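# Sort bolt and eraser into blue divided tray

## Task

Using the robot's viewpoint, place the bolt in the blue divided tray's front-right compartment and the pencil eraser in that tray's rear compartment. Both must stay there on their own, not held by a gripper. Everything has to settle and stop moving shortly after the work ends. Finally, open the grippers and move the arms away.

## Robot and tools

Robot: two 6-joint arms, left_arm and right_arm, each with a parallel two-finger gripper. The names are labels only; in images they need not appear on the matching side. Occasionally a held part gets a short tug or a loose object gets nudged. Nothing may leave the table, and the arms must not collide or shove each other hard.

Scene frame (used in result lines): origin on the tabletop midway between the arms, +x out over the table, +z up, left_arm on the +y side. Gripper frame: fingers point along its +z and close along its y. The reported end effector point sits between the finger pads, roughly 1 cm short of the tips. Printed hand positions can be off, especially when the arm is stretched far.

Tool execute_actions, argument "actions": a list holding zero or one item. An empty list ({"actions": []}) only reports the current state. An item with "rows" is a motion; an item with only "steps" is a wait. Optional "pictures": true/false controls whether camera images come back (they do by default). A rejected call moves nothing.

Motion item: "rows" is 1 to 15 rows, "steps" 1 to 15 (default 15). Each control step lasts 1/30 s and uses one row; if rows run out, the final row repeats. Every row is a single list of 14 numbers, each in [-1, 1], covering both arms even if one stays still: left_arm waist, shoulder, elbow, wrist pitch, wrist yaw, wrist roll, opening; then the same seven for right_arm.

The six joint numbers are offsets, not poses. They are measured from the joint angles printed in the most recent result that lists them (before any such result in the scene, and for the second or later call within one reply, from where the arm stands when the action begins). They are not relative to the previous row. Scale: 1.0 equals 1.202 rad for waist, 1.258 shoulder, 1.238 elbow, 2.073 wrist pitch, 2.022 wrist yaw and wrist roll. Stated joint ranges (rad): waist -2.618 to 3.054, shoulder 0.000 to 3.142, elbow 0.000 to 3.142, wrist pitch -1.571 to 1.571, wrist yaw -1.571 to 1.571, wrist roll -2.094 to 2.094. True ends may differ by up to 0.036 rad either way. Asking for more than 0.036 rad beyond a stated end gets the call refused; a request beyond the real end (and further out than now) is clipped to that end and may produce "joint sent to its limit", possibly about an earlier action. No such line does not prove more travel exists.

The opening number is absolute, not an offset: +1 fully open, -1 closed. Apart from near the extremes, fingers go to the point where grip_measured reads the commanded value. To hold something, command about 0.03 under grip_measured for a firm grip, less for a lighter one. Pad force caps around 50 to 62 N (lower on some grippers), reduced for parts under about 2 mm thick; the first contact can spike higher. Readings may carry a fixed bias of about 1 mm per gripper.

Speed limits: each step, a joint's target stays within a lead of its measured angle: 0.202 rad waist, 0.258 shoulder, 0.238 elbow, 0.573 wrist pitch, 0.522 wrist yaw and roll. If the targets would put a gripper over 70 mm from where it is, all joints of that arm are scaled back. Large moves therefore take several actions.

Holding still: sending zeros can let an arm droop a bit each action. Instead, in a reply's first call send offsets that bring joints back to their desired angles, use zeros in later calls, and increase the correction if a joint stays short. Zeros are not a pause: they drive back to the reference angles.

Wait item: {"steps": N}, N up to 300, counted from the last result and including time spent replying. Between calls the arms keep moving toward the last row sent until they barely move for a moment or a step is HELD; fingers still in motion finish their motion.



Result lines: left_arm: ... | right_arm: ... give position (m) and orientation quaternion (w,x,y,z) per gripper. Joint positions / Joint velocities: one block per arm, six joints (rad, rad/s) then pad gap (m, m/s; 0.094 m fully open). grip_measured: opening on the command scale. "joint command not followed": the clearance check altered or blocked some joint targets; the rest of the row still ran. HELD marks steps where all or part of your row was not sent. MOTOR HOT appears from 75 °C when a load heats a motor; at 90 °C that arm halts for 10 s (OVER-TEMPERATURE FAULT), and at 100 °C the arm's motors and gripper give up and it falls. Release loads rather than hovering with them. Heat can carry into the next scene.

Tool zoom_image: {"camera": name, "region": [x0, y0, x1, y1]} in pixels of that camera's last full image, origin top-left, at most 504 by 504. Cameras: cam_head_left, cam_head_right, cam_high, cam_low (504x504), cam_left_wrist, cam_right_wrist (616x616, fisheye).

Tool finished_scene: {"scene": number of the scene being ended}. Before calling it, both objects must rest in the right compartments, grippers open and withdrawn, nothing still moving. Ending a reply with no tool call ends everything. Avoid drops, slips, slams and hard pushes; smooth, economical motion is preferred.

Each tool is called after "Emit:" as name([rows], argument=value, ...), one row to a line, values as JSON.

## Session

I'll start by looking at the current state.

Emit:
execute_actions(actions=[])

Scene clock: 0.00 s of 4800.00 s.
left_arm: end_effector_position=(+0.1259, +0.3868, +0.2078) grip_measured=+1.000 end_effector_quat_wxyz=(+0.154, +0.012, +0.950, +0.270) | right_arm: end_effector_position=(+0.5220, -0.0972, +0.3885) grip_measured=+1.000 end_effector_quat_wxyz=(+0.719, +0.368, +0.552, -0.209)
Joint positions: left_arm=[ 1.051  0.669  0.952 -1.223  0.036  1.113  0.094] | right_arm=[ 0.45   2.564  2.513  0.997  1.422 -0.635  0.094]
Joint velocities: left_arm=[ 0.007 -0.007 -0.002  0.022  0.022  0.037  0.   ] | right_arm=[-0.012 -0.012 -0.022 -0.022  0.066 -0.022  0.   ]

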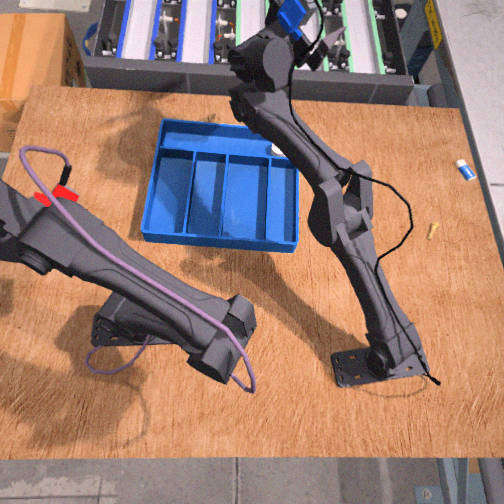

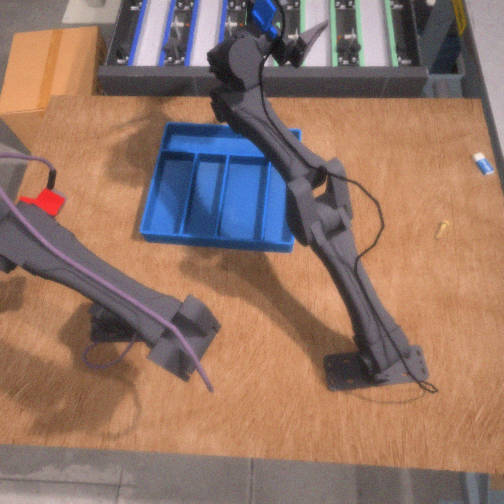

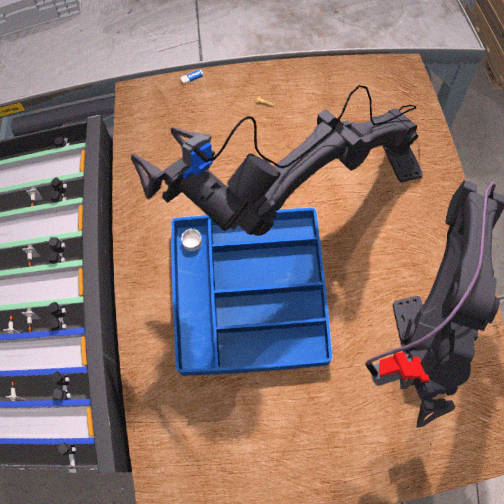

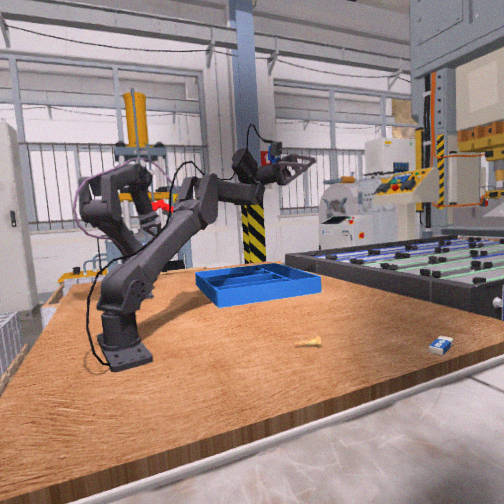

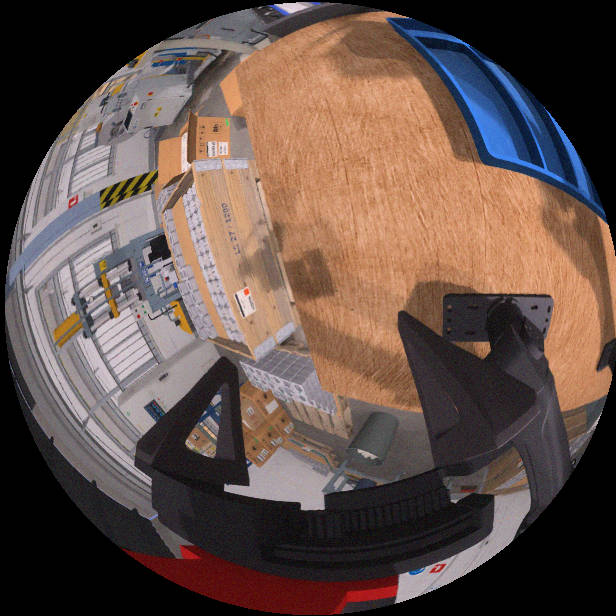

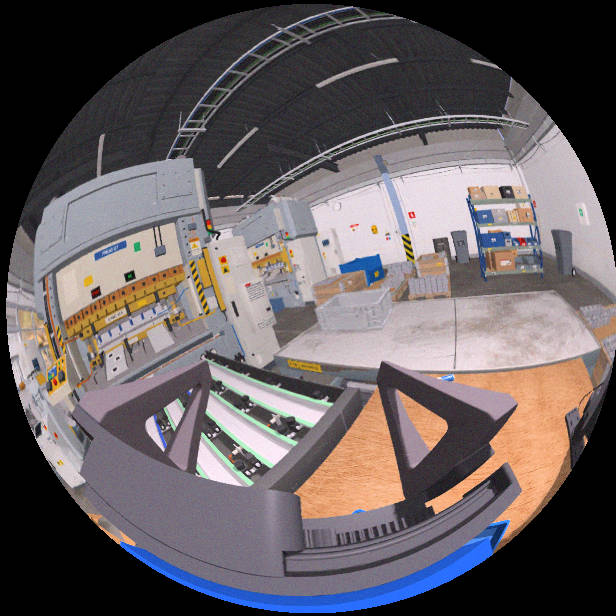

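Emit:
zoom_image(camera="cam_high", region=[150, 50, 330, 170])

Emit:
zoom_image(camera="cam_high", region=[150, 190, 350, 390])

Emit:
zoom_image(camera="cam_head_left", region=[380, 130, 504, 260])

Emit:
zoom_image(camera="cam_low", region=[260, 300, 480, 380])

Region (150, 50, 330, 170) of cam_high's 504x504 image, scaled by 2.800, with more detail than that image has.

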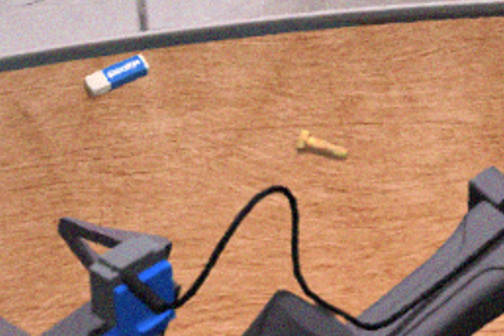

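Region (150, 190, 350, 390) of cam_high's 504x504 image, scaled by 2.520, with more detail than that image has.

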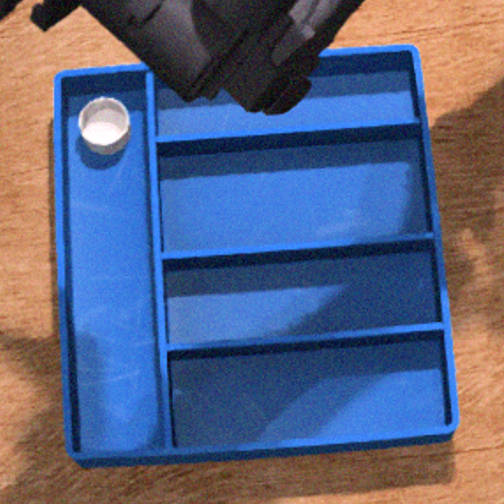

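Region (380, 130, 504, 260) of cam_head_left's 504x504 image, scaled by 3.877, with more detail than that image has; it fills the left 481 columns of this view, and the rest is white.

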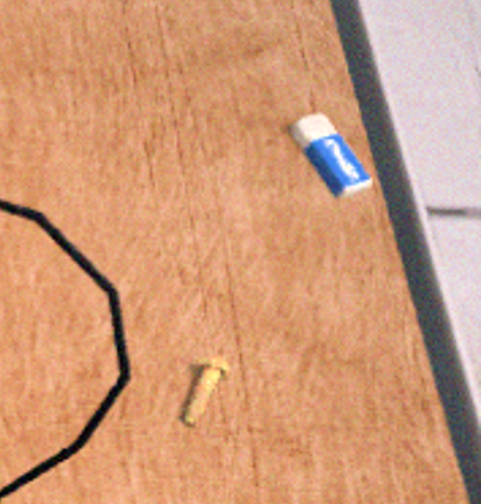

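Region (260, 300, 480, 380) of cam_low's 504x504 image, scaled by 2.291, with more detail than that image has; it fills the top 183 rows of this view, and the rest is white.

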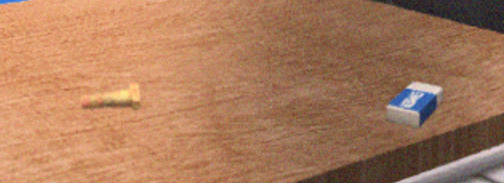

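Emit:
zoom_image(camera="cam_high", region=[340, 80, 480, 220])

Emit:
zoom_image(camera="cam_high", region=[350, 270, 504, 440])

Emit:
zoom_image(camera="cam_head_left", region=[310, 310, 450, 410])

Emit:
zoom_image(camera="cam_head_right", region=[300, 310, 450, 410])

Region (340, 80, 480, 220) of cam_high's 504x504 image, scaled by 3.600, with more detail than that image has.

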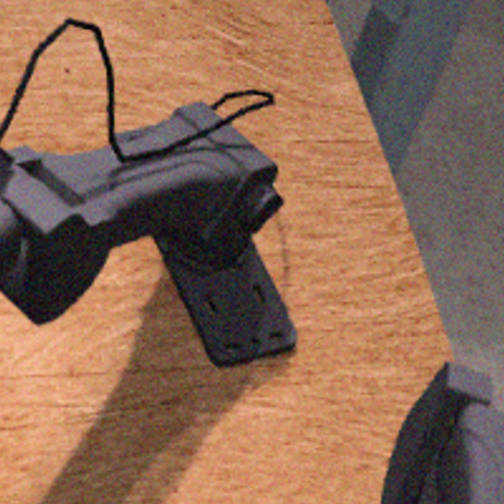

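Region (350, 270, 504, 440) of cam_high's 504x504 image, scaled by 2.965, with more detail than that image has; it fills the left 457 columns of this view, and the rest is white.

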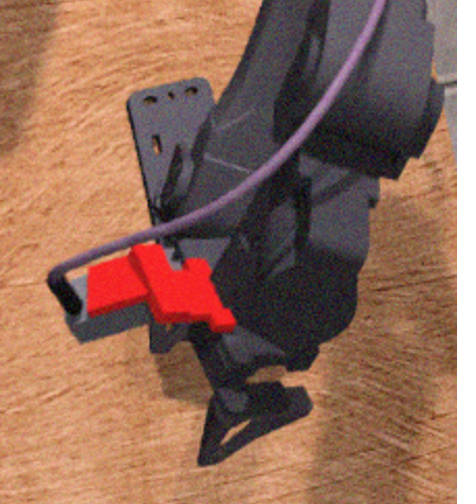

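Region (310, 310, 450, 410) of cam_head_left's 504x504 image, scaled by 3.600, with more detail than that image has; it fills the top 360 rows of this view, and the rest is white.

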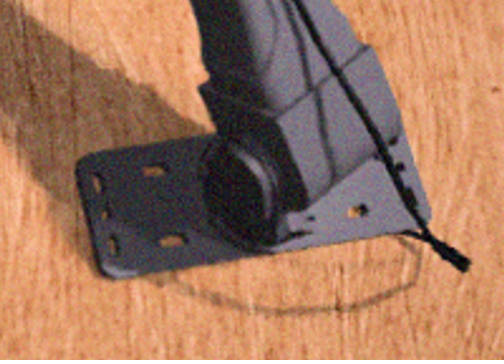

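Region (300, 310, 450, 410) of cam_head_right's 504x504 image, scaled by 3.360, with more detail than that image has.

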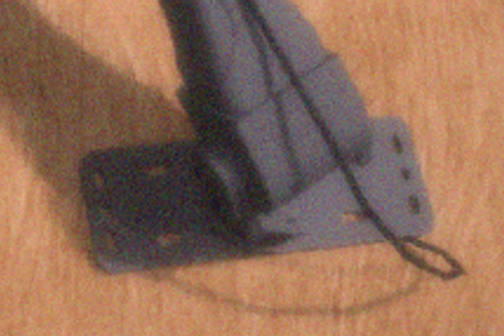

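Emit:
zoom_image(camera="cam_head_left", region=[0, 60, 130, 190])

Emit:
zoom_image(camera="cam_head_left", region=[404, 80, 504, 300])

Emit:
zoom_image(camera="cam_head_left", region=[130, 100, 320, 270])

Emit:
zoom_image(camera="cam_head_left", region=[70, 280, 230, 400])

Emit:
zoom_image(camera="cam_head_left", region=[0, 420, 504, 504])

Region (0, 60, 130, 190) of cam_head_left's 504x504 image, scaled by 3.877, with more detail than that image has.

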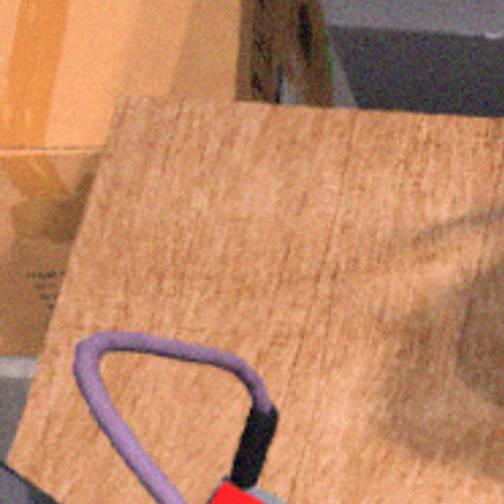

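Region (404, 80, 504, 300) of cam_head_left's 504x504 image, scaled by 2.291, with more detail than that image has; it fills the left 229 columns of this view, and the rest is white.

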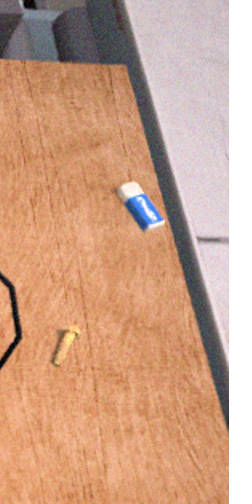

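Region (130, 100, 320, 270) of cam_head_left's 504x504 image, scaled by 2.653, with more detail than that image has; it fills the top 451 rows of this view, and the rest is white.

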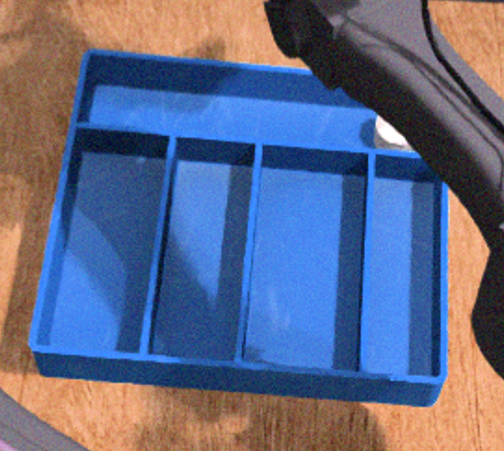

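Region (70, 280, 230, 400) of cam_head_left's 504x504 image, scaled by 3.150, with more detail than that image has; it fills the top 378 rows of this view, and the rest is white.

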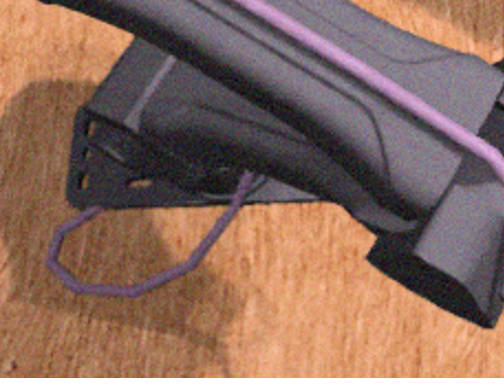

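Region (0, 420, 504, 504) of cam_head_left's 504x504 image, scaled by 1.000.

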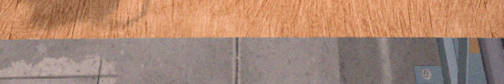

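Emit:
execute_actions([
  {"rows": [[0,0,0,0,0,0,1,-0.03,-0.02,-0.02,-0.03,-0.02,0.01,1],[0,0,0,0,0,0,1,-0.08,-0.045,-0.06,-0.09,-0.06,0.03,1],[0,0,0,0,0,0,1,-0.15,-0.08,-0.11,-0.16,-0.11,0.055,1],[0,0,0,0,0,0,1,-0.23,-0.125,-0.165,-0.25,-0.175,0.083,1],[0,0,0,0,0,0,1,-0.32,-0.175,-0.23,-0.35,-0.245,0.117,1],[0,0,0,0,0,0,1,-0.42,-0.23,-0.30,-0.45,-0.32,0.15,1],[0,0,0,0,0,0,1,-0.51,-0.28,-0.36,-0.55,-0.39,0.185,1],[0,0,0,0,0,0,1,-0.60,-0.33,-0.43,-0.65,-0.46,0.22,1],[0,0,0,0,0,0,1,-0.69,-0.38,-0.49,-0.75,-0.53,0.25,1],[0,0,0,0,0,0,1,-0.78,-0.43,-0.56,-0.85,-0.60,0.285,1],[0,0,0,0,0,0,1,-0.87,-0.475,-0.62,-0.94,-0.66,0.315,1],[0,0,0,0,0,0,1,-0.9235,-0.504,-0.656,-1.0,-0.7033,0.334,1]], "steps": 15},
], pictures=false)

Emit:
execute_actions([
  {"steps": 20},
], pictures=false)

Emit:
execute_actions([
  {"steps": 20},
], pictures=false)

Scene clock: 120.50 s of 4800.00 s.
left_arm: end_effector_position=(+0.1263, +0.3874, +0.2083) grip_measured=+1.000 end_effector_quat_wxyz=(+0.155, +0.012, +0.950, +0.271) | right_arm: end_effector_position=(+0.5742, -0.3604, +0.3355) grip_measured=+1.000 end_effector_quat_wxyz=(+0.601, +0.117, +0.746, -0.262)
Joint positions: left_arm=[ 1.051  0.669  0.952 -1.219  0.036  1.113  0.094] | right_arm=[-0.161  1.998  1.81   0.021  0.562 -0.166  0.094]
Joint velocities: left_arm=[-0.007 -0.007 -0.002 -0.037  0.022 -0.051  0.   ] | right_arm=[-1.453 -0.608 -0.535 -1.59  -1.619  0.711  0.   ]
Steps of this call (steps 1 to 90: nothing new was sent; then 117.00 s passed at rest; steps 91 to 105: all 15 steps of this action). Readings (joint positions):
91: left_arm=[1.051 0.669 0.952 -1.223 0.036 1.113] | right_arm=[0.447 2.564 2.513 0.991 1.420 -0.632]
92: left_arm=[1.051 0.669 0.952 -1.222 0.036 1.113] | right_arm=[0.440 2.554 2.497 0.968 1.404 -0.622]
94: left_arm=[1.051 0.669 0.952 -1.221 0.036 1.113] | right_arm=[0.402 2.515 2.433 0.875 1.339 -0.591]
98: left_arm=[1.051 0.669 0.952 -1.220 0.036 1.113] | right_arm=[0.239 2.337 2.178 0.542 1.048 -0.450]
105: the state above

Scene clock: 121.17 s of 4800.00 s.
left_arm: end_effector_position=(+0.1263, +0.3874, +0.2083) grip_measured=+1.000 end_effector_quat_wxyz=(+0.155, +0.012, +0.950, +0.271) | right_arm: end_effector_position=(+0.3645, -0.4895, +0.1249) grip_measured=+1.000 end_effector_quat_wxyz=(+0.148, +0.262, +0.952, -0.056)
Joint positions: left_arm=[ 1.051  0.669  0.952 -1.219  0.036  1.113  0.094] | right_arm=[-0.667  1.956  1.707 -1.005  0.039  0.027  0.094]
Joint velocities: left_arm=[-0.002 -0.007 -0.002 -0.007  0.037 -0.081  0.   ] | right_arm=[ 0.081 -0.037 -0.022 -0.447 -0.139  0.051  0.   ]
Steps of this call (steps 1 to 20: the robot went on to your last target). Readings (joint positions):
1: left_arm=[1.051 0.669 0.952 -1.219 0.036 1.113] | right_arm=[-0.212 1.980 1.796 -0.033 0.509 -0.144]
2: left_arm=[1.051 0.669 0.952 -1.219 0.036 1.113] | right_arm=[-0.261 1.969 1.786 -0.086 0.457 -0.125]
4: left_arm=[1.051 0.669 0.952 -1.219 0.036 1.113] | right_arm=[-0.350 1.959 1.771 -0.190 0.370 -0.094]
8: left_arm=[1.051 0.669 0.952 -1.219 0.036 1.113] | right_arm=[-0.513 1.958 1.747 -0.403 0.244 -0.051]
20: the state above

Scene clock: 121.83 s of 4800.00 s.
left_arm: end_effector_position=(+0.1263, +0.3874, +0.2083) grip_measured=+1.000 end_effector_quat_wxyz=(+0.155, +0.012, +0.950, +0.271) | right_arm: end_effector_position=(+0.3569, -0.4779, +0.1246) grip_measured=+1.000 end_effector_quat_wxyz=(+0.131, +0.263, +0.955, -0.037)
Joint positions: left_arm=[ 1.051  0.669  0.952 -1.219  0.036  1.113  0.094] | right_arm=[-0.664  1.948  1.707 -1.057  0.011  0.035  0.094]
Joint velocities: left_arm=[-0.007  0.007 -0.012  0.007  0.007  0.007  0.   ] | right_arm=[ 0.002  0.007 -0.017 -0.007 -0.081 -0.037  0.   ]
Steps of this call (steps 1 to 20: the robot went on to your last target). Readings (joint positions):
1: left_arm=[1.051 0.669 0.952 -1.219 0.036 1.113] | right_arm=[-0.665 1.955 1.707 -1.017 0.032 0.028]
2: left_arm=[1.051 0.669 0.952 -1.219 0.036 1.113] | right_arm=[-0.664 1.953 1.707 -1.026 0.027 0.029]
4: left_arm=[1.051 0.669 0.952 -1.219 0.036 1.113] | right_arm=[-0.664 1.950 1.707 -1.038 0.021 0.031]
8: left_arm=[1.051 0.669 0.952 -1.219 0.036 1.113] | right_arm=[-0.664 1.948 1.707 -1.050 0.015 0.033]
20: the state above

Emit:
execute_actions([
  {"rows": [[0,0,0,0,0,0,1,0,-0.001,-0.004,-0.01,-0.001,0,1],[0,0,0,0,0,0,1,0,-0.002,-0.010,-0.025,-0.002,0,1],[0,0,0,0,0,0,1,0,-0.003,-0.017,-0.043,-0.004,0,1],[0,0,0,0,0,0,1,0,-0.004,-0.024,-0.062,-0.005,0,1],[0,0,0,0,0,0,1,0,-0.005,-0.031,-0.08,-0.007,0,1],[0,0,0,0,0,0,1,0,-0.006,-0.037,-0.096,-0.008,0,1],[0,0,0,0,0,0,1,0,-0.006,-0.041,-0.106,-0.009,0,1],[0,0,0,0,0,0,1,0,-0.006,-0.043,-0.111,-0.009,0,1]], "steps": 15},
], pictures=false)

Emit:
execute_actions([
  {"steps": 10},
])

Scene clock: 151.93 s of 4800.00 s.
left_arm: end_effector_position=(+0.1266, +0.3880, +0.2089) grip_measured=+1.000 end_effector_quat_wxyz=(+0.156, +0.012, +0.949, +0.273) | right_arm: end_effector_position=(+0.3053, -0.4484, +0.1049) grip_measured=+1.000 end_effector_quat_wxyz=(+0.015, +0.265, +0.964, -0.006)
Joint positions: left_arm=[ 1.051  0.669  0.952 -1.216  0.036  1.113  0.094] | right_arm=[-0.664  1.948  1.665 -1.256  0.005  0.035  0.094]
Joint velocities: left_arm=[-0.012 -0.017 -0.007 -0.037 -0.007 -0.037  0.   ] | right_arm=[ 0.012 -0.007 -0.002 -0.095 -0.022 -0.037  0.   ]
Steps of this call (steps 1 to 15: the robot went on to your last target; steps 16 to 90: nothing new was sent; then 26.60 s passed at rest; steps 91 to 105: all 15 steps of this action). Readings (joint positions):
91: left_arm=[1.051 0.669 0.952 -1.219 0.036 1.113] | right_arm=[-0.664 1.948 1.707 -1.057 0.011 0.035]
92: left_arm=[1.051 0.669 0.952 -1.218 0.036 1.113] | right_arm=[-0.664 1.948 1.707 -1.060 0.011 0.035]
94: left_arm=[1.051 0.669 0.952 -1.217 0.036 1.113] | right_arm=[-0.664 1.948 1.707 -1.084 0.011 0.035]
98: left_arm=[1.051 0.669 0.952 -1.216 0.036 1.113] | right_arm=[-0.664 1.948 1.681 -1.172 0.008 0.035]
105: the state above

Scene clock: 152.27 s of 4800.00 s.
left_arm: end_effector_position=(+0.1266, +0.3881, +0.2089) grip_measured=+1.000 end_effector_quat_wxyz=(+0.156, +0.012, +0.949, +0.273) | right_arm: end_effector_position=(+0.3025, -0.4467, +0.1048) grip_measured=+1.000 end_effector_quat_wxyz=(+0.009, +0.265, +0.964, -0.004)
Joint positions: left_arm=[ 1.051  0.669  0.952 -1.215  0.036  1.113  0.094] | right_arm=[-0.664  1.948  1.665 -1.269  0.005  0.035  0.094]
Joint velocities: left_arm=[-0.007  0.012  0.012  0.037 -0.037 -0.051  0.   ] | right_arm=[ 0.002  0.002  0.007 -0.037  0.051  0.007  0.   ]
Steps of this call (steps 1 to 10: the robot went on to your last target). Readings (joint positions):
1: left_arm=[1.051 0.669 0.952 -1.216 0.036 1.113] | right_arm=[-0.664 1.948 1.665 -1.259 0.005 0.035]
2: left_arm=[1.051 0.669 0.952 -1.216 0.036 1.113] | right_arm=[-0.664 1.948 1.665 -1.262 0.005 0.035]
4: left_arm=[1.051 0.669 0.952 -1.215 0.036 1.113] | right_arm=[-0.664 1.948 1.665 -1.265 0.005 0.035]
8: left_arm=[1.051 0.669 0.952 -1.215 0.036 1.113] | right_arm=[-0.664 1.948 1.665 -1.268 0.005 0.035]
10: the state above

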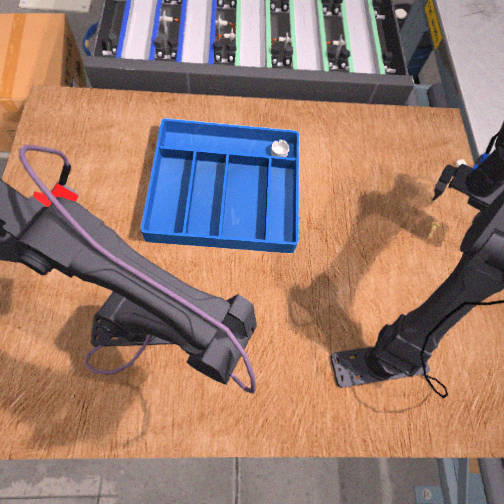

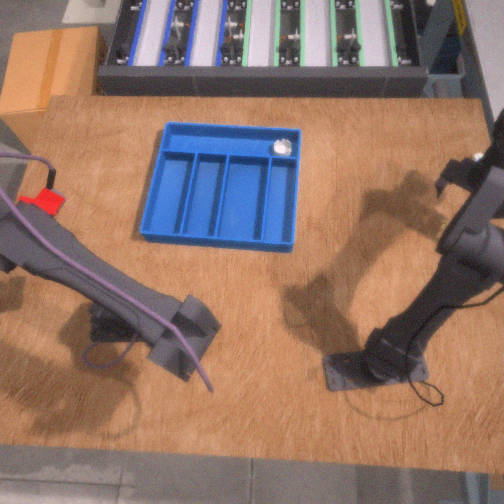

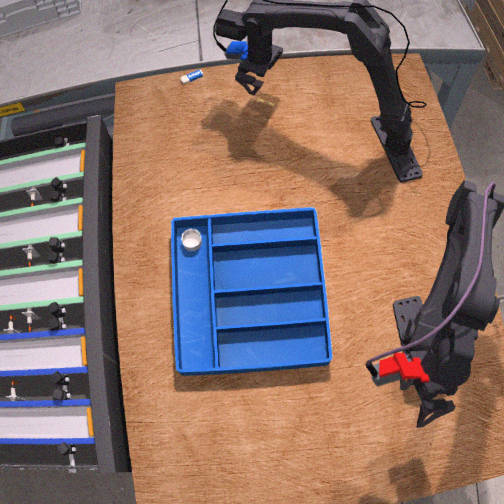

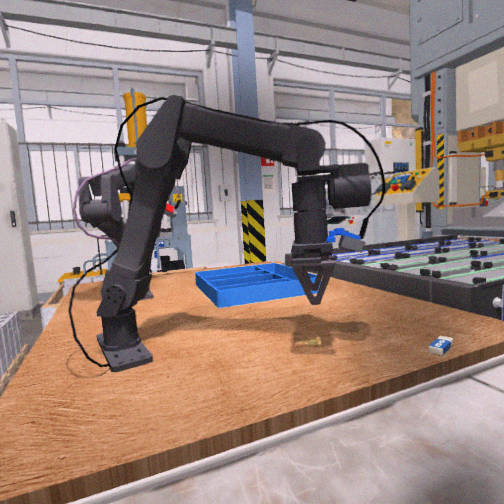

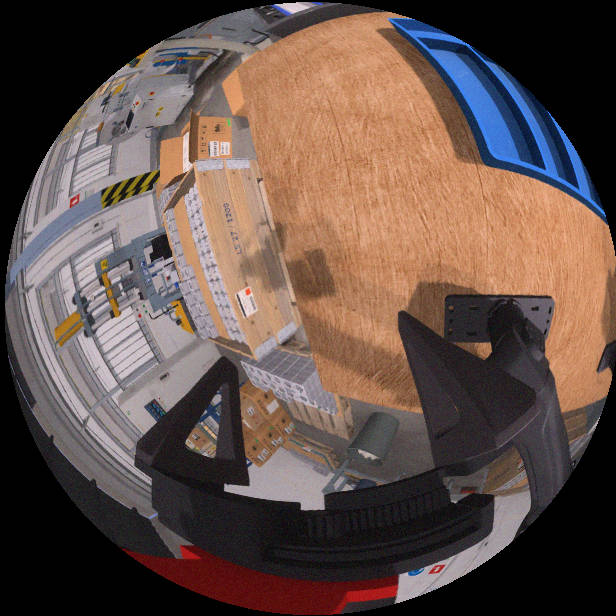

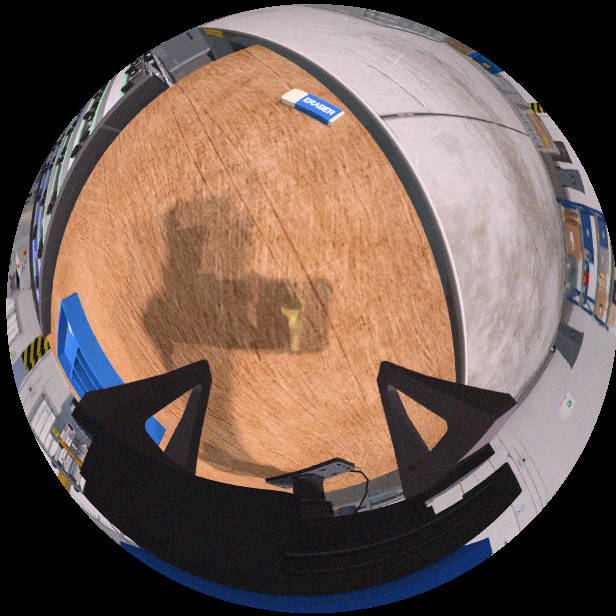

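Emit:
zoom_image(camera="cam_right_wrist", region=[190, 270, 410, 420])

Emit:
zoom_image(camera="cam_low", region=[260, 210, 390, 360])

Emit:
zoom_image(camera="cam_head_left", region=[400, 140, 504, 260])

Region (190, 270, 410, 420) of cam_right_wrist's 616x616 image, scaled by 2.291, with more detail than that image has; it fills the top 344 rows of this view, and the rest is white.

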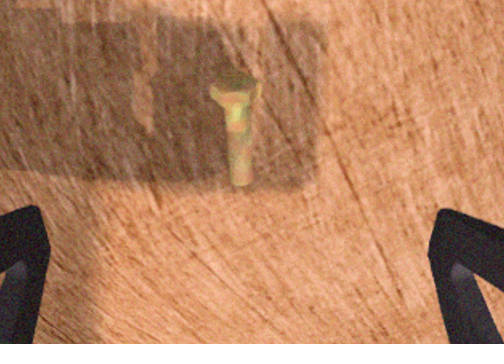

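Region (260, 210, 390, 360) of cam_low's 504x504 image, scaled by 3.360, with more detail than that image has; it fills the left 437 columns of this view, and the rest is white.

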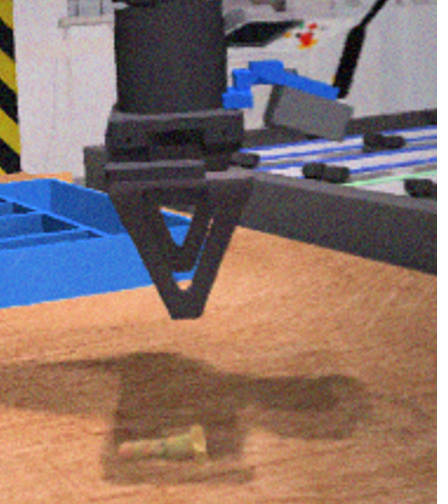

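Region (400, 140, 504, 260) of cam_head_left's 504x504 image, scaled by 4.200, with more detail than that image has; it fills the left 437 columns of this view, and the rest is white.

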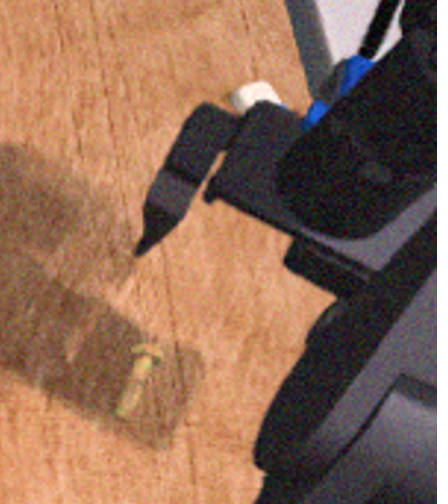

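Emit:
execute_actions([
  {"rows": [[0,0,0,-0.003,0,0,1,0,0.0006,-0.006,0.0035,0,0,0.9],[0,0,0,-0.003,0,0,1,0,0.002,-0.017,0.010,0,0,0.8],[0,0,0,-0.003,0,0,1,0,0.004,-0.036,0.021,-0.001,0,0.7],[0,0,0,-0.003,0,0,1,0,0.006,-0.060,0.035,-0.002,0,0.6],[0,0,0,-0.003,0,0,1,0,0.009,-0.088,0.052,-0.002,0,0.5],[0,0,0,-0.003,0,0,1,0,0.012,-0.118,0.070,-0.003,0,0.4],[0,0,0,-0.003,0,0,1,0,0.015,-0.146,0.086,-0.004,0,0.3],[0,0,0,-0.003,0,0,1,0,0.018,-0.171,0.101,-0.004,0,0.2],[0,0,0,-0.003,0,0,1,0,0.020,-0.189,0.112,-0.005,0,0.1],[0,0,0,-0.003,0,0,1,0,0.021,-0.200,0.118,-0.005,0,0.0],[0,0,0,-0.003,0,0,1,0,0.0215,-0.205,0.121,-0.005,0,-0.1],[0,0,0,-0.003,0,0,1,0,0.0215,-0.2065,0.122,-0.005,0,-0.2]], "steps": 15},
], pictures=false)

Emit:
execute_actions([
  {"steps": 12},
])

Scene clock: 223.83 s of 4800.00 s.
left_arm: end_effector_position=(+0.1266, +0.3881, +0.2089) grip_measured=+1.000 end_effector_quat_wxyz=(+0.156, +0.012, +0.949, +0.273) | right_arm: end_effector_position=(+0.2781, -0.4334, +0.0310) grip_measured=-0.197 end_effector_quat_wxyz=(-0.036, +0.264, +0.964, +0.006)
Joint positions: left_arm=[ 1.051  0.669  0.952 -1.215  0.036  1.113  0.094] | right_arm=[-0.664  1.983  1.412 -1.074  0.005  0.035  0.038]
Joint velocities: left_arm=[ 0.007  0.012 -0.002 -0.007  0.007 -0.007  0.   ] | right_arm=[ 0.012 -0.007  0.002  0.154 -0.022  0.051 -0.001]
Steps of this call (steps 1 to 30: the robot went on to your last target; steps 31 to 90: nothing new was sent; then 68.07 s passed at rest; steps 91 to 105: all 15 steps of this action). Readings (joint positions):
91: left_arm=[1.051 0.669 0.952 -1.215 0.036 1.113] | right_arm=[-0.664 1.948 1.665 -1.270 0.005 0.035]
92: left_arm=[1.051 0.669 0.952 -1.215 0.036 1.113] | right_arm=[-0.664 1.948 1.665 -1.269 0.005 0.035]
94: left_arm=[1.051 0.669 0.952 -1.215 0.036 1.113] | right_arm=[-0.664 1.948 1.649 -1.252 0.005 0.035]
98: left_arm=[1.051 0.669 0.952 -1.215 0.036 1.113] | right_arm=[-0.664 1.949 1.532 -1.165 0.005 0.035]
105: the state above

Scene clock: 224.23 s of 4800.00 s.
left_arm: end_effector_position=(+0.1266, +0.3881, +0.2089) grip_measured=+1.000 end_effector_quat_wxyz=(+0.156, +0.012, +0.949, +0.273) | right_arm: end_effector_position=(+0.2867, -0.4380, +0.0305) grip_measured=-0.198 end_effector_quat_wxyz=(-0.017, +0.264, +0.964, +0.002)
Joint positions: left_arm=[ 1.051  0.669  0.952 -1.215  0.036  1.113  0.094] | right_arm=[-0.664  1.983  1.412 -1.035  0.005  0.035  0.038]
Joint velocities: left_arm=[ 0.002 -0.002 -0.002 -0.066 -0.081 -0.022  0.   ] | right_arm=[-0.002  0.002  0.017  0.022  0.007 -0.081 -0.   ]
Steps of this call (steps 1 to 12: the robot went on to your last target). Readings (joint positions):
1: left_arm=[1.051 0.669 0.952 -1.215 0.036 1.113] | right_arm=[-0.664 1.983 1.412 -1.067 0.005 0.035]
2: left_arm=[1.051 0.669 0.952 -1.215 0.036 1.113] | right_arm=[-0.664 1.983 1.412 -1.059 0.005 0.035]
4: left_arm=[1.051 0.669 0.952 -1.215 0.036 1.113] | right_arm=[-0.664 1.983 1.412 -1.048 0.005 0.035]
8: left_arm=[1.051 0.669 0.952 -1.215 0.036 1.113] | right_arm=[-0.664 1.983 1.412 -1.038 0.005 0.035]
12: the state above

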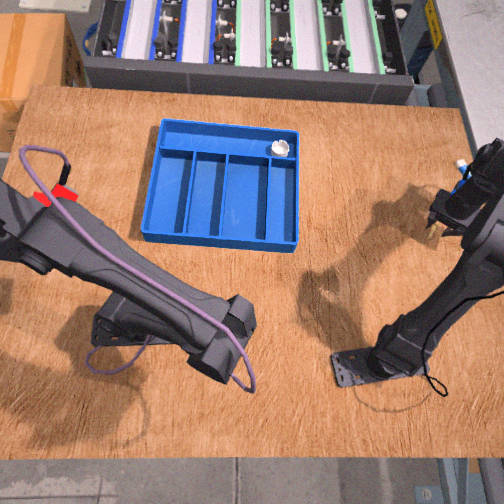

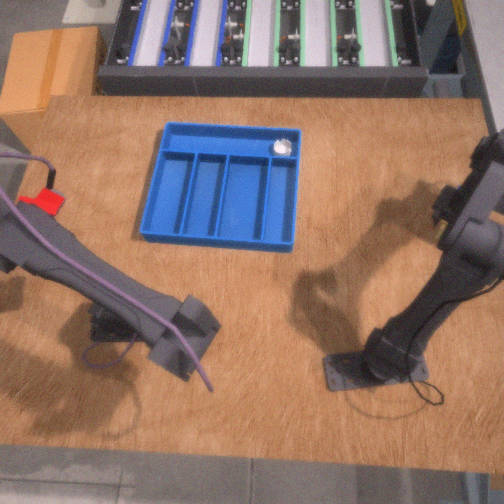

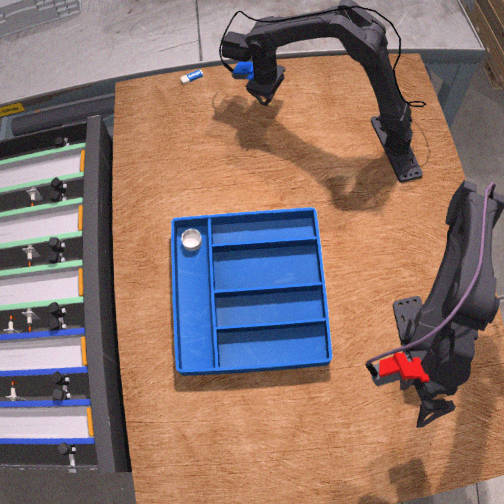

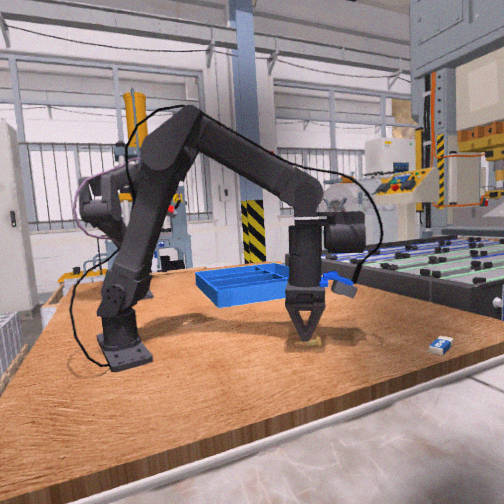

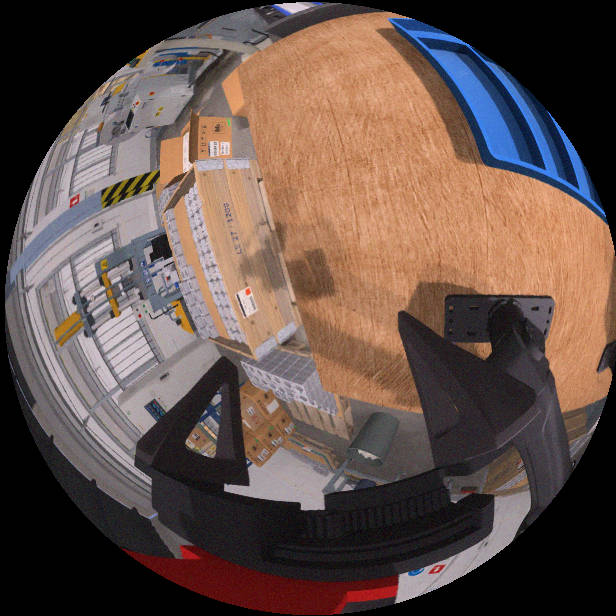

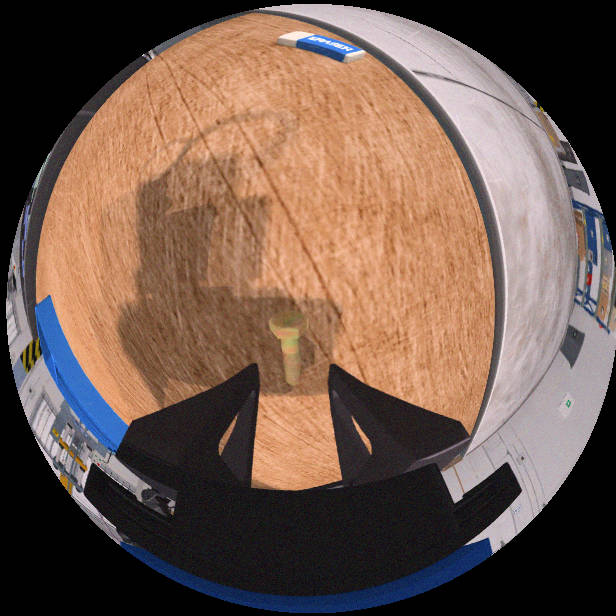

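Emit:
zoom_image(camera="cam_low", region=[270, 280, 360, 360])

Emit:
zoom_image(camera="cam_right_wrist", region=[220, 290, 370, 420])

Region (270, 280, 360, 360) of cam_low's 504x504 image, scaled by 5.600, with more detail than that image has.

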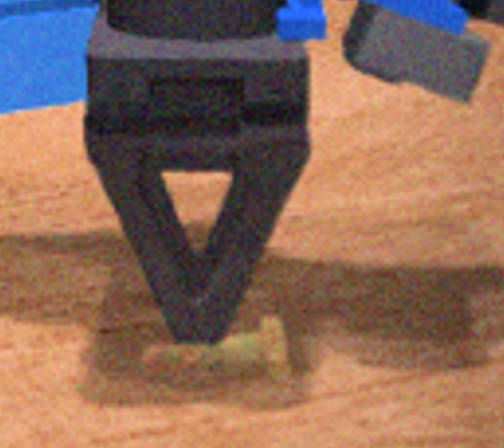

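Region (220, 290, 370, 420) of cam_right_wrist's 616x616 image, scaled by 3.360, with more detail than that image has; it fills the top 437 rows of this view, and the rest is white.

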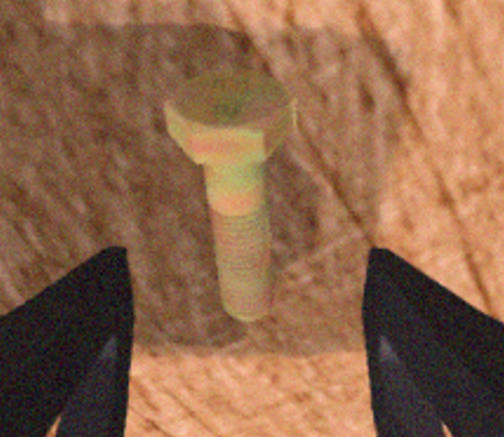

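Emit:
execute_actions([
  {"rows": [[0,0,0,-0.002,0,0,1,0,-0.0064,-0.002,0.012,0,-0.005,-0.2],[0,0,0,-0.002,0,0,1,0,-0.0064,-0.005,0.025,0,-0.011,-0.22],[0,0,0,-0.002,0,0,1,0,-0.0064,-0.010,0.040,0,-0.018,-0.24],[0,0,0,-0.002,0,0,1,0,-0.0064,-0.017,0.053,0,-0.024,-0.26],[0,0,0,-0.002,0,0,1,0,-0.0064,-0.025,0.063,0,-0.029,-0.28],[0,0,0,-0.002,0,0,1,0,-0.0064,-0.033,0.069,0,-0.032,-0.3],[0,0,0,-0.002,0,0,1,0,-0.0064,-0.041,0.0714,0,-0.033,-0.3],[0,0,0,-0.002,0,0,1,0,-0.0064,-0.048,0.0714,0,-0.033,-0.3],[0,0,0,-0.002,0,0,1,0,-0.0064,-0.053,0.0714,0,-0.033,-0.3],[0,0,0,-0.002,0,0,1,0,-0.0064,-0.0565,0.0714,0,-0.033,-0.3],[0,0,0,-0.002,0,0,1,0,-0.0064,-0.0586,0.0714,0,-0.033,-0.3]], "steps": 15},
], pictures=false)

Emit:
execute_actions([
  {"steps": 8},
])

Emit:
zoom_image(camera="cam_low", region=[270, 290, 360, 370])

Emit:
zoom_image(camera="cam_right_wrist", region=[220, 300, 370, 430])

Scene clock: 261.60 s of 4800.00 s.
left_arm: end_effector_position=(+0.1266, +0.3881, +0.2089) grip_measured=+1.000 end_effector_quat_wxyz=(+0.156, +0.012, +0.949, +0.273) | right_arm: end_effector_position=(+0.2954, -0.4428, +0.0166) grip_measured=-0.298 end_effector_quat_wxyz=(+0.012, +0.237, +0.971, -0.006)
Joint positions: left_arm=[ 1.051  0.669  0.952 -1.215  0.036  1.113  0.094] | right_arm=[-0.664  1.983  1.354 -0.915  0.005 -0.022  0.033]
Joint velocities: left_arm=[-0.017 -0.002 -0.002  0.007 -0.066  0.022  0.   ] | right_arm=[-0.002  0.002 -0.012  0.066  0.007 -0.022 -0.001]
Steps of this call (steps 1 to 30: the robot went on to your last target; steps 31 to 90: nothing new was sent; then 33.87 s passed at rest; steps 91 to 105: all 15 steps of this action). Readings (joint positions):
91: left_arm=[1.051 0.669 0.952 -1.215 0.036 1.113] | right_arm=[-0.664 1.983 1.412 -1.032 0.005 0.034]
92: left_arm=[1.051 0.669 0.952 -1.215 0.036 1.113] | right_arm=[-0.664 1.983 1.412 -1.029 0.005 0.031]
94: left_arm=[1.051 0.669 0.952 -1.215 0.036 1.113] | right_arm=[-0.664 1.983 1.412 -1.008 0.005 0.020]
98: left_arm=[1.051 0.669 0.952 -1.215 0.036 1.113] | right_arm=[-0.664 1.983 1.391 -0.941 0.005 -0.006]
105: the state above

Scene clock: 261.87 s of 4800.00 s.
left_arm: end_effector_position=(+0.1266, +0.3880, +0.2090) grip_measured=+1.000 end_effector_quat_wxyz=(+0.156, +0.012, +0.949, +0.273) | right_arm: end_effector_position=(+0.2977, -0.4441, +0.0167) grip_measured=-0.298 end_effector_quat_wxyz=(+0.017, +0.235, +0.972, -0.007)
Joint positions: left_arm=[ 1.051  0.669  0.952 -1.215  0.036  1.113  0.094] | right_arm=[-0.664  1.983  1.354 -0.905  0.005 -0.026  0.033]
Joint velocities: left_arm=[-0.002 -0.002 -0.012  0.022  0.022  0.037  0.   ] | right_arm=[ 0.002  0.002  0.007  0.051  0.007  0.051 -0.   ]
Steps of this call (steps 1 to 8: the robot went on to your last target). Readings (joint positions):
1: left_arm=[1.051 0.669 0.952 -1.215 0.036 1.113] | right_arm=[-0.664 1.983 1.354 -0.913 0.005 -0.023]
2: left_arm=[1.051 0.669 0.952 -1.215 0.036 1.113] | right_arm=[-0.664 1.983 1.354 -0.911 0.005 -0.024]
4: left_arm=[1.051 0.669 0.952 -1.215 0.036 1.113] | right_arm=[-0.664 1.983 1.354 -0.908 0.005 -0.024]
8: the state above

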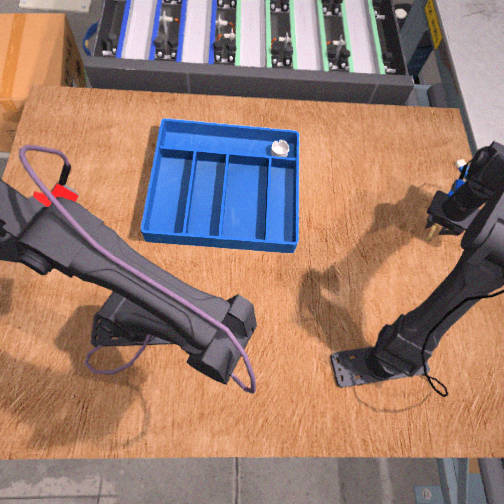

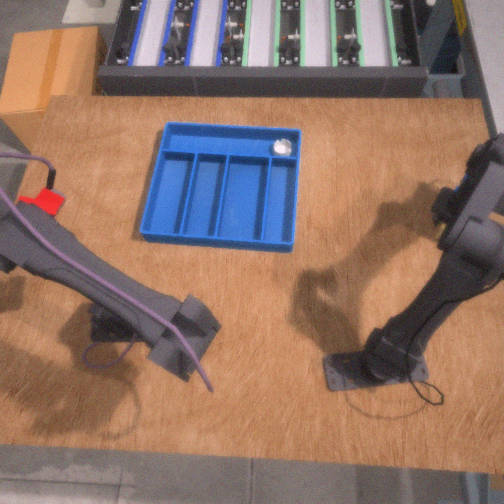

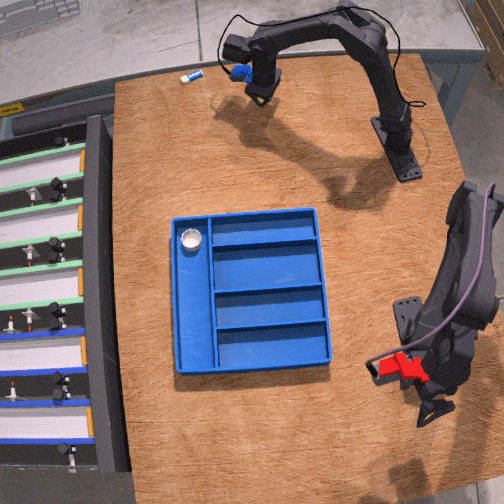

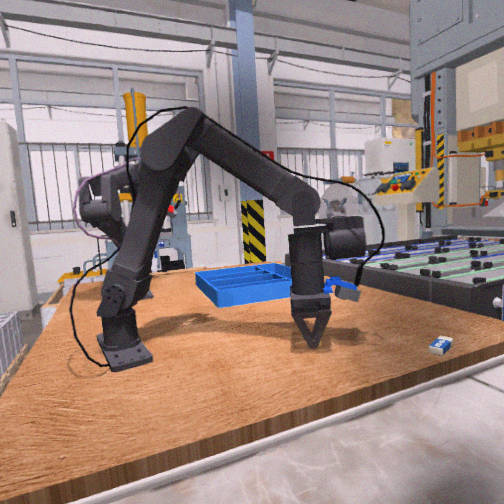

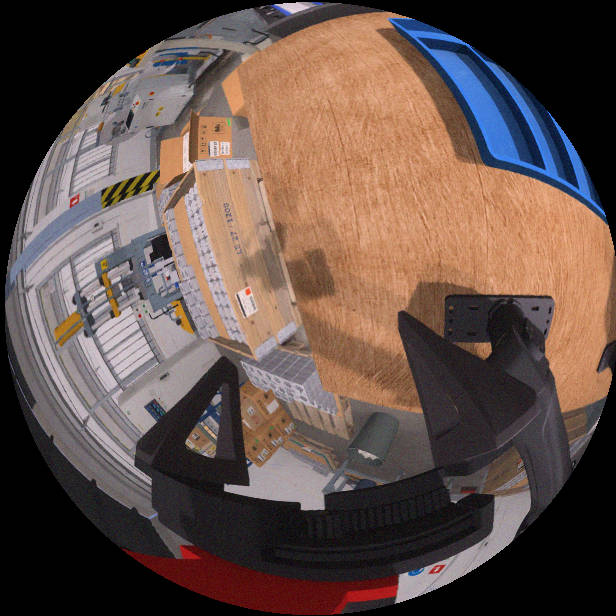

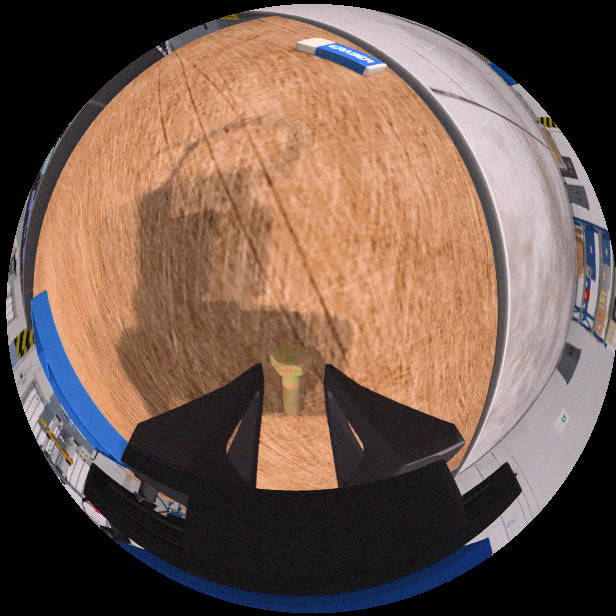

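Region (270, 290, 360, 370) of cam_low's 504x504 image, scaled by 5.600, with more detail than that image has.

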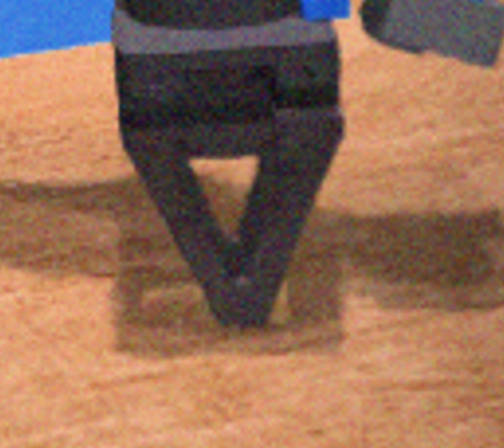

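Region (220, 300, 370, 430) of cam_right_wrist's 616x616 image, scaled by 3.360, with more detail than that image has; it fills the top 437 rows of this view, and the rest is white.

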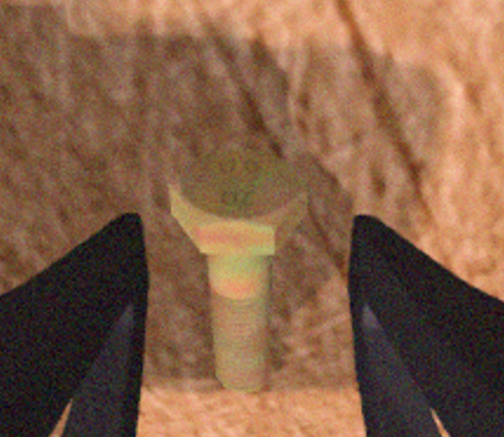

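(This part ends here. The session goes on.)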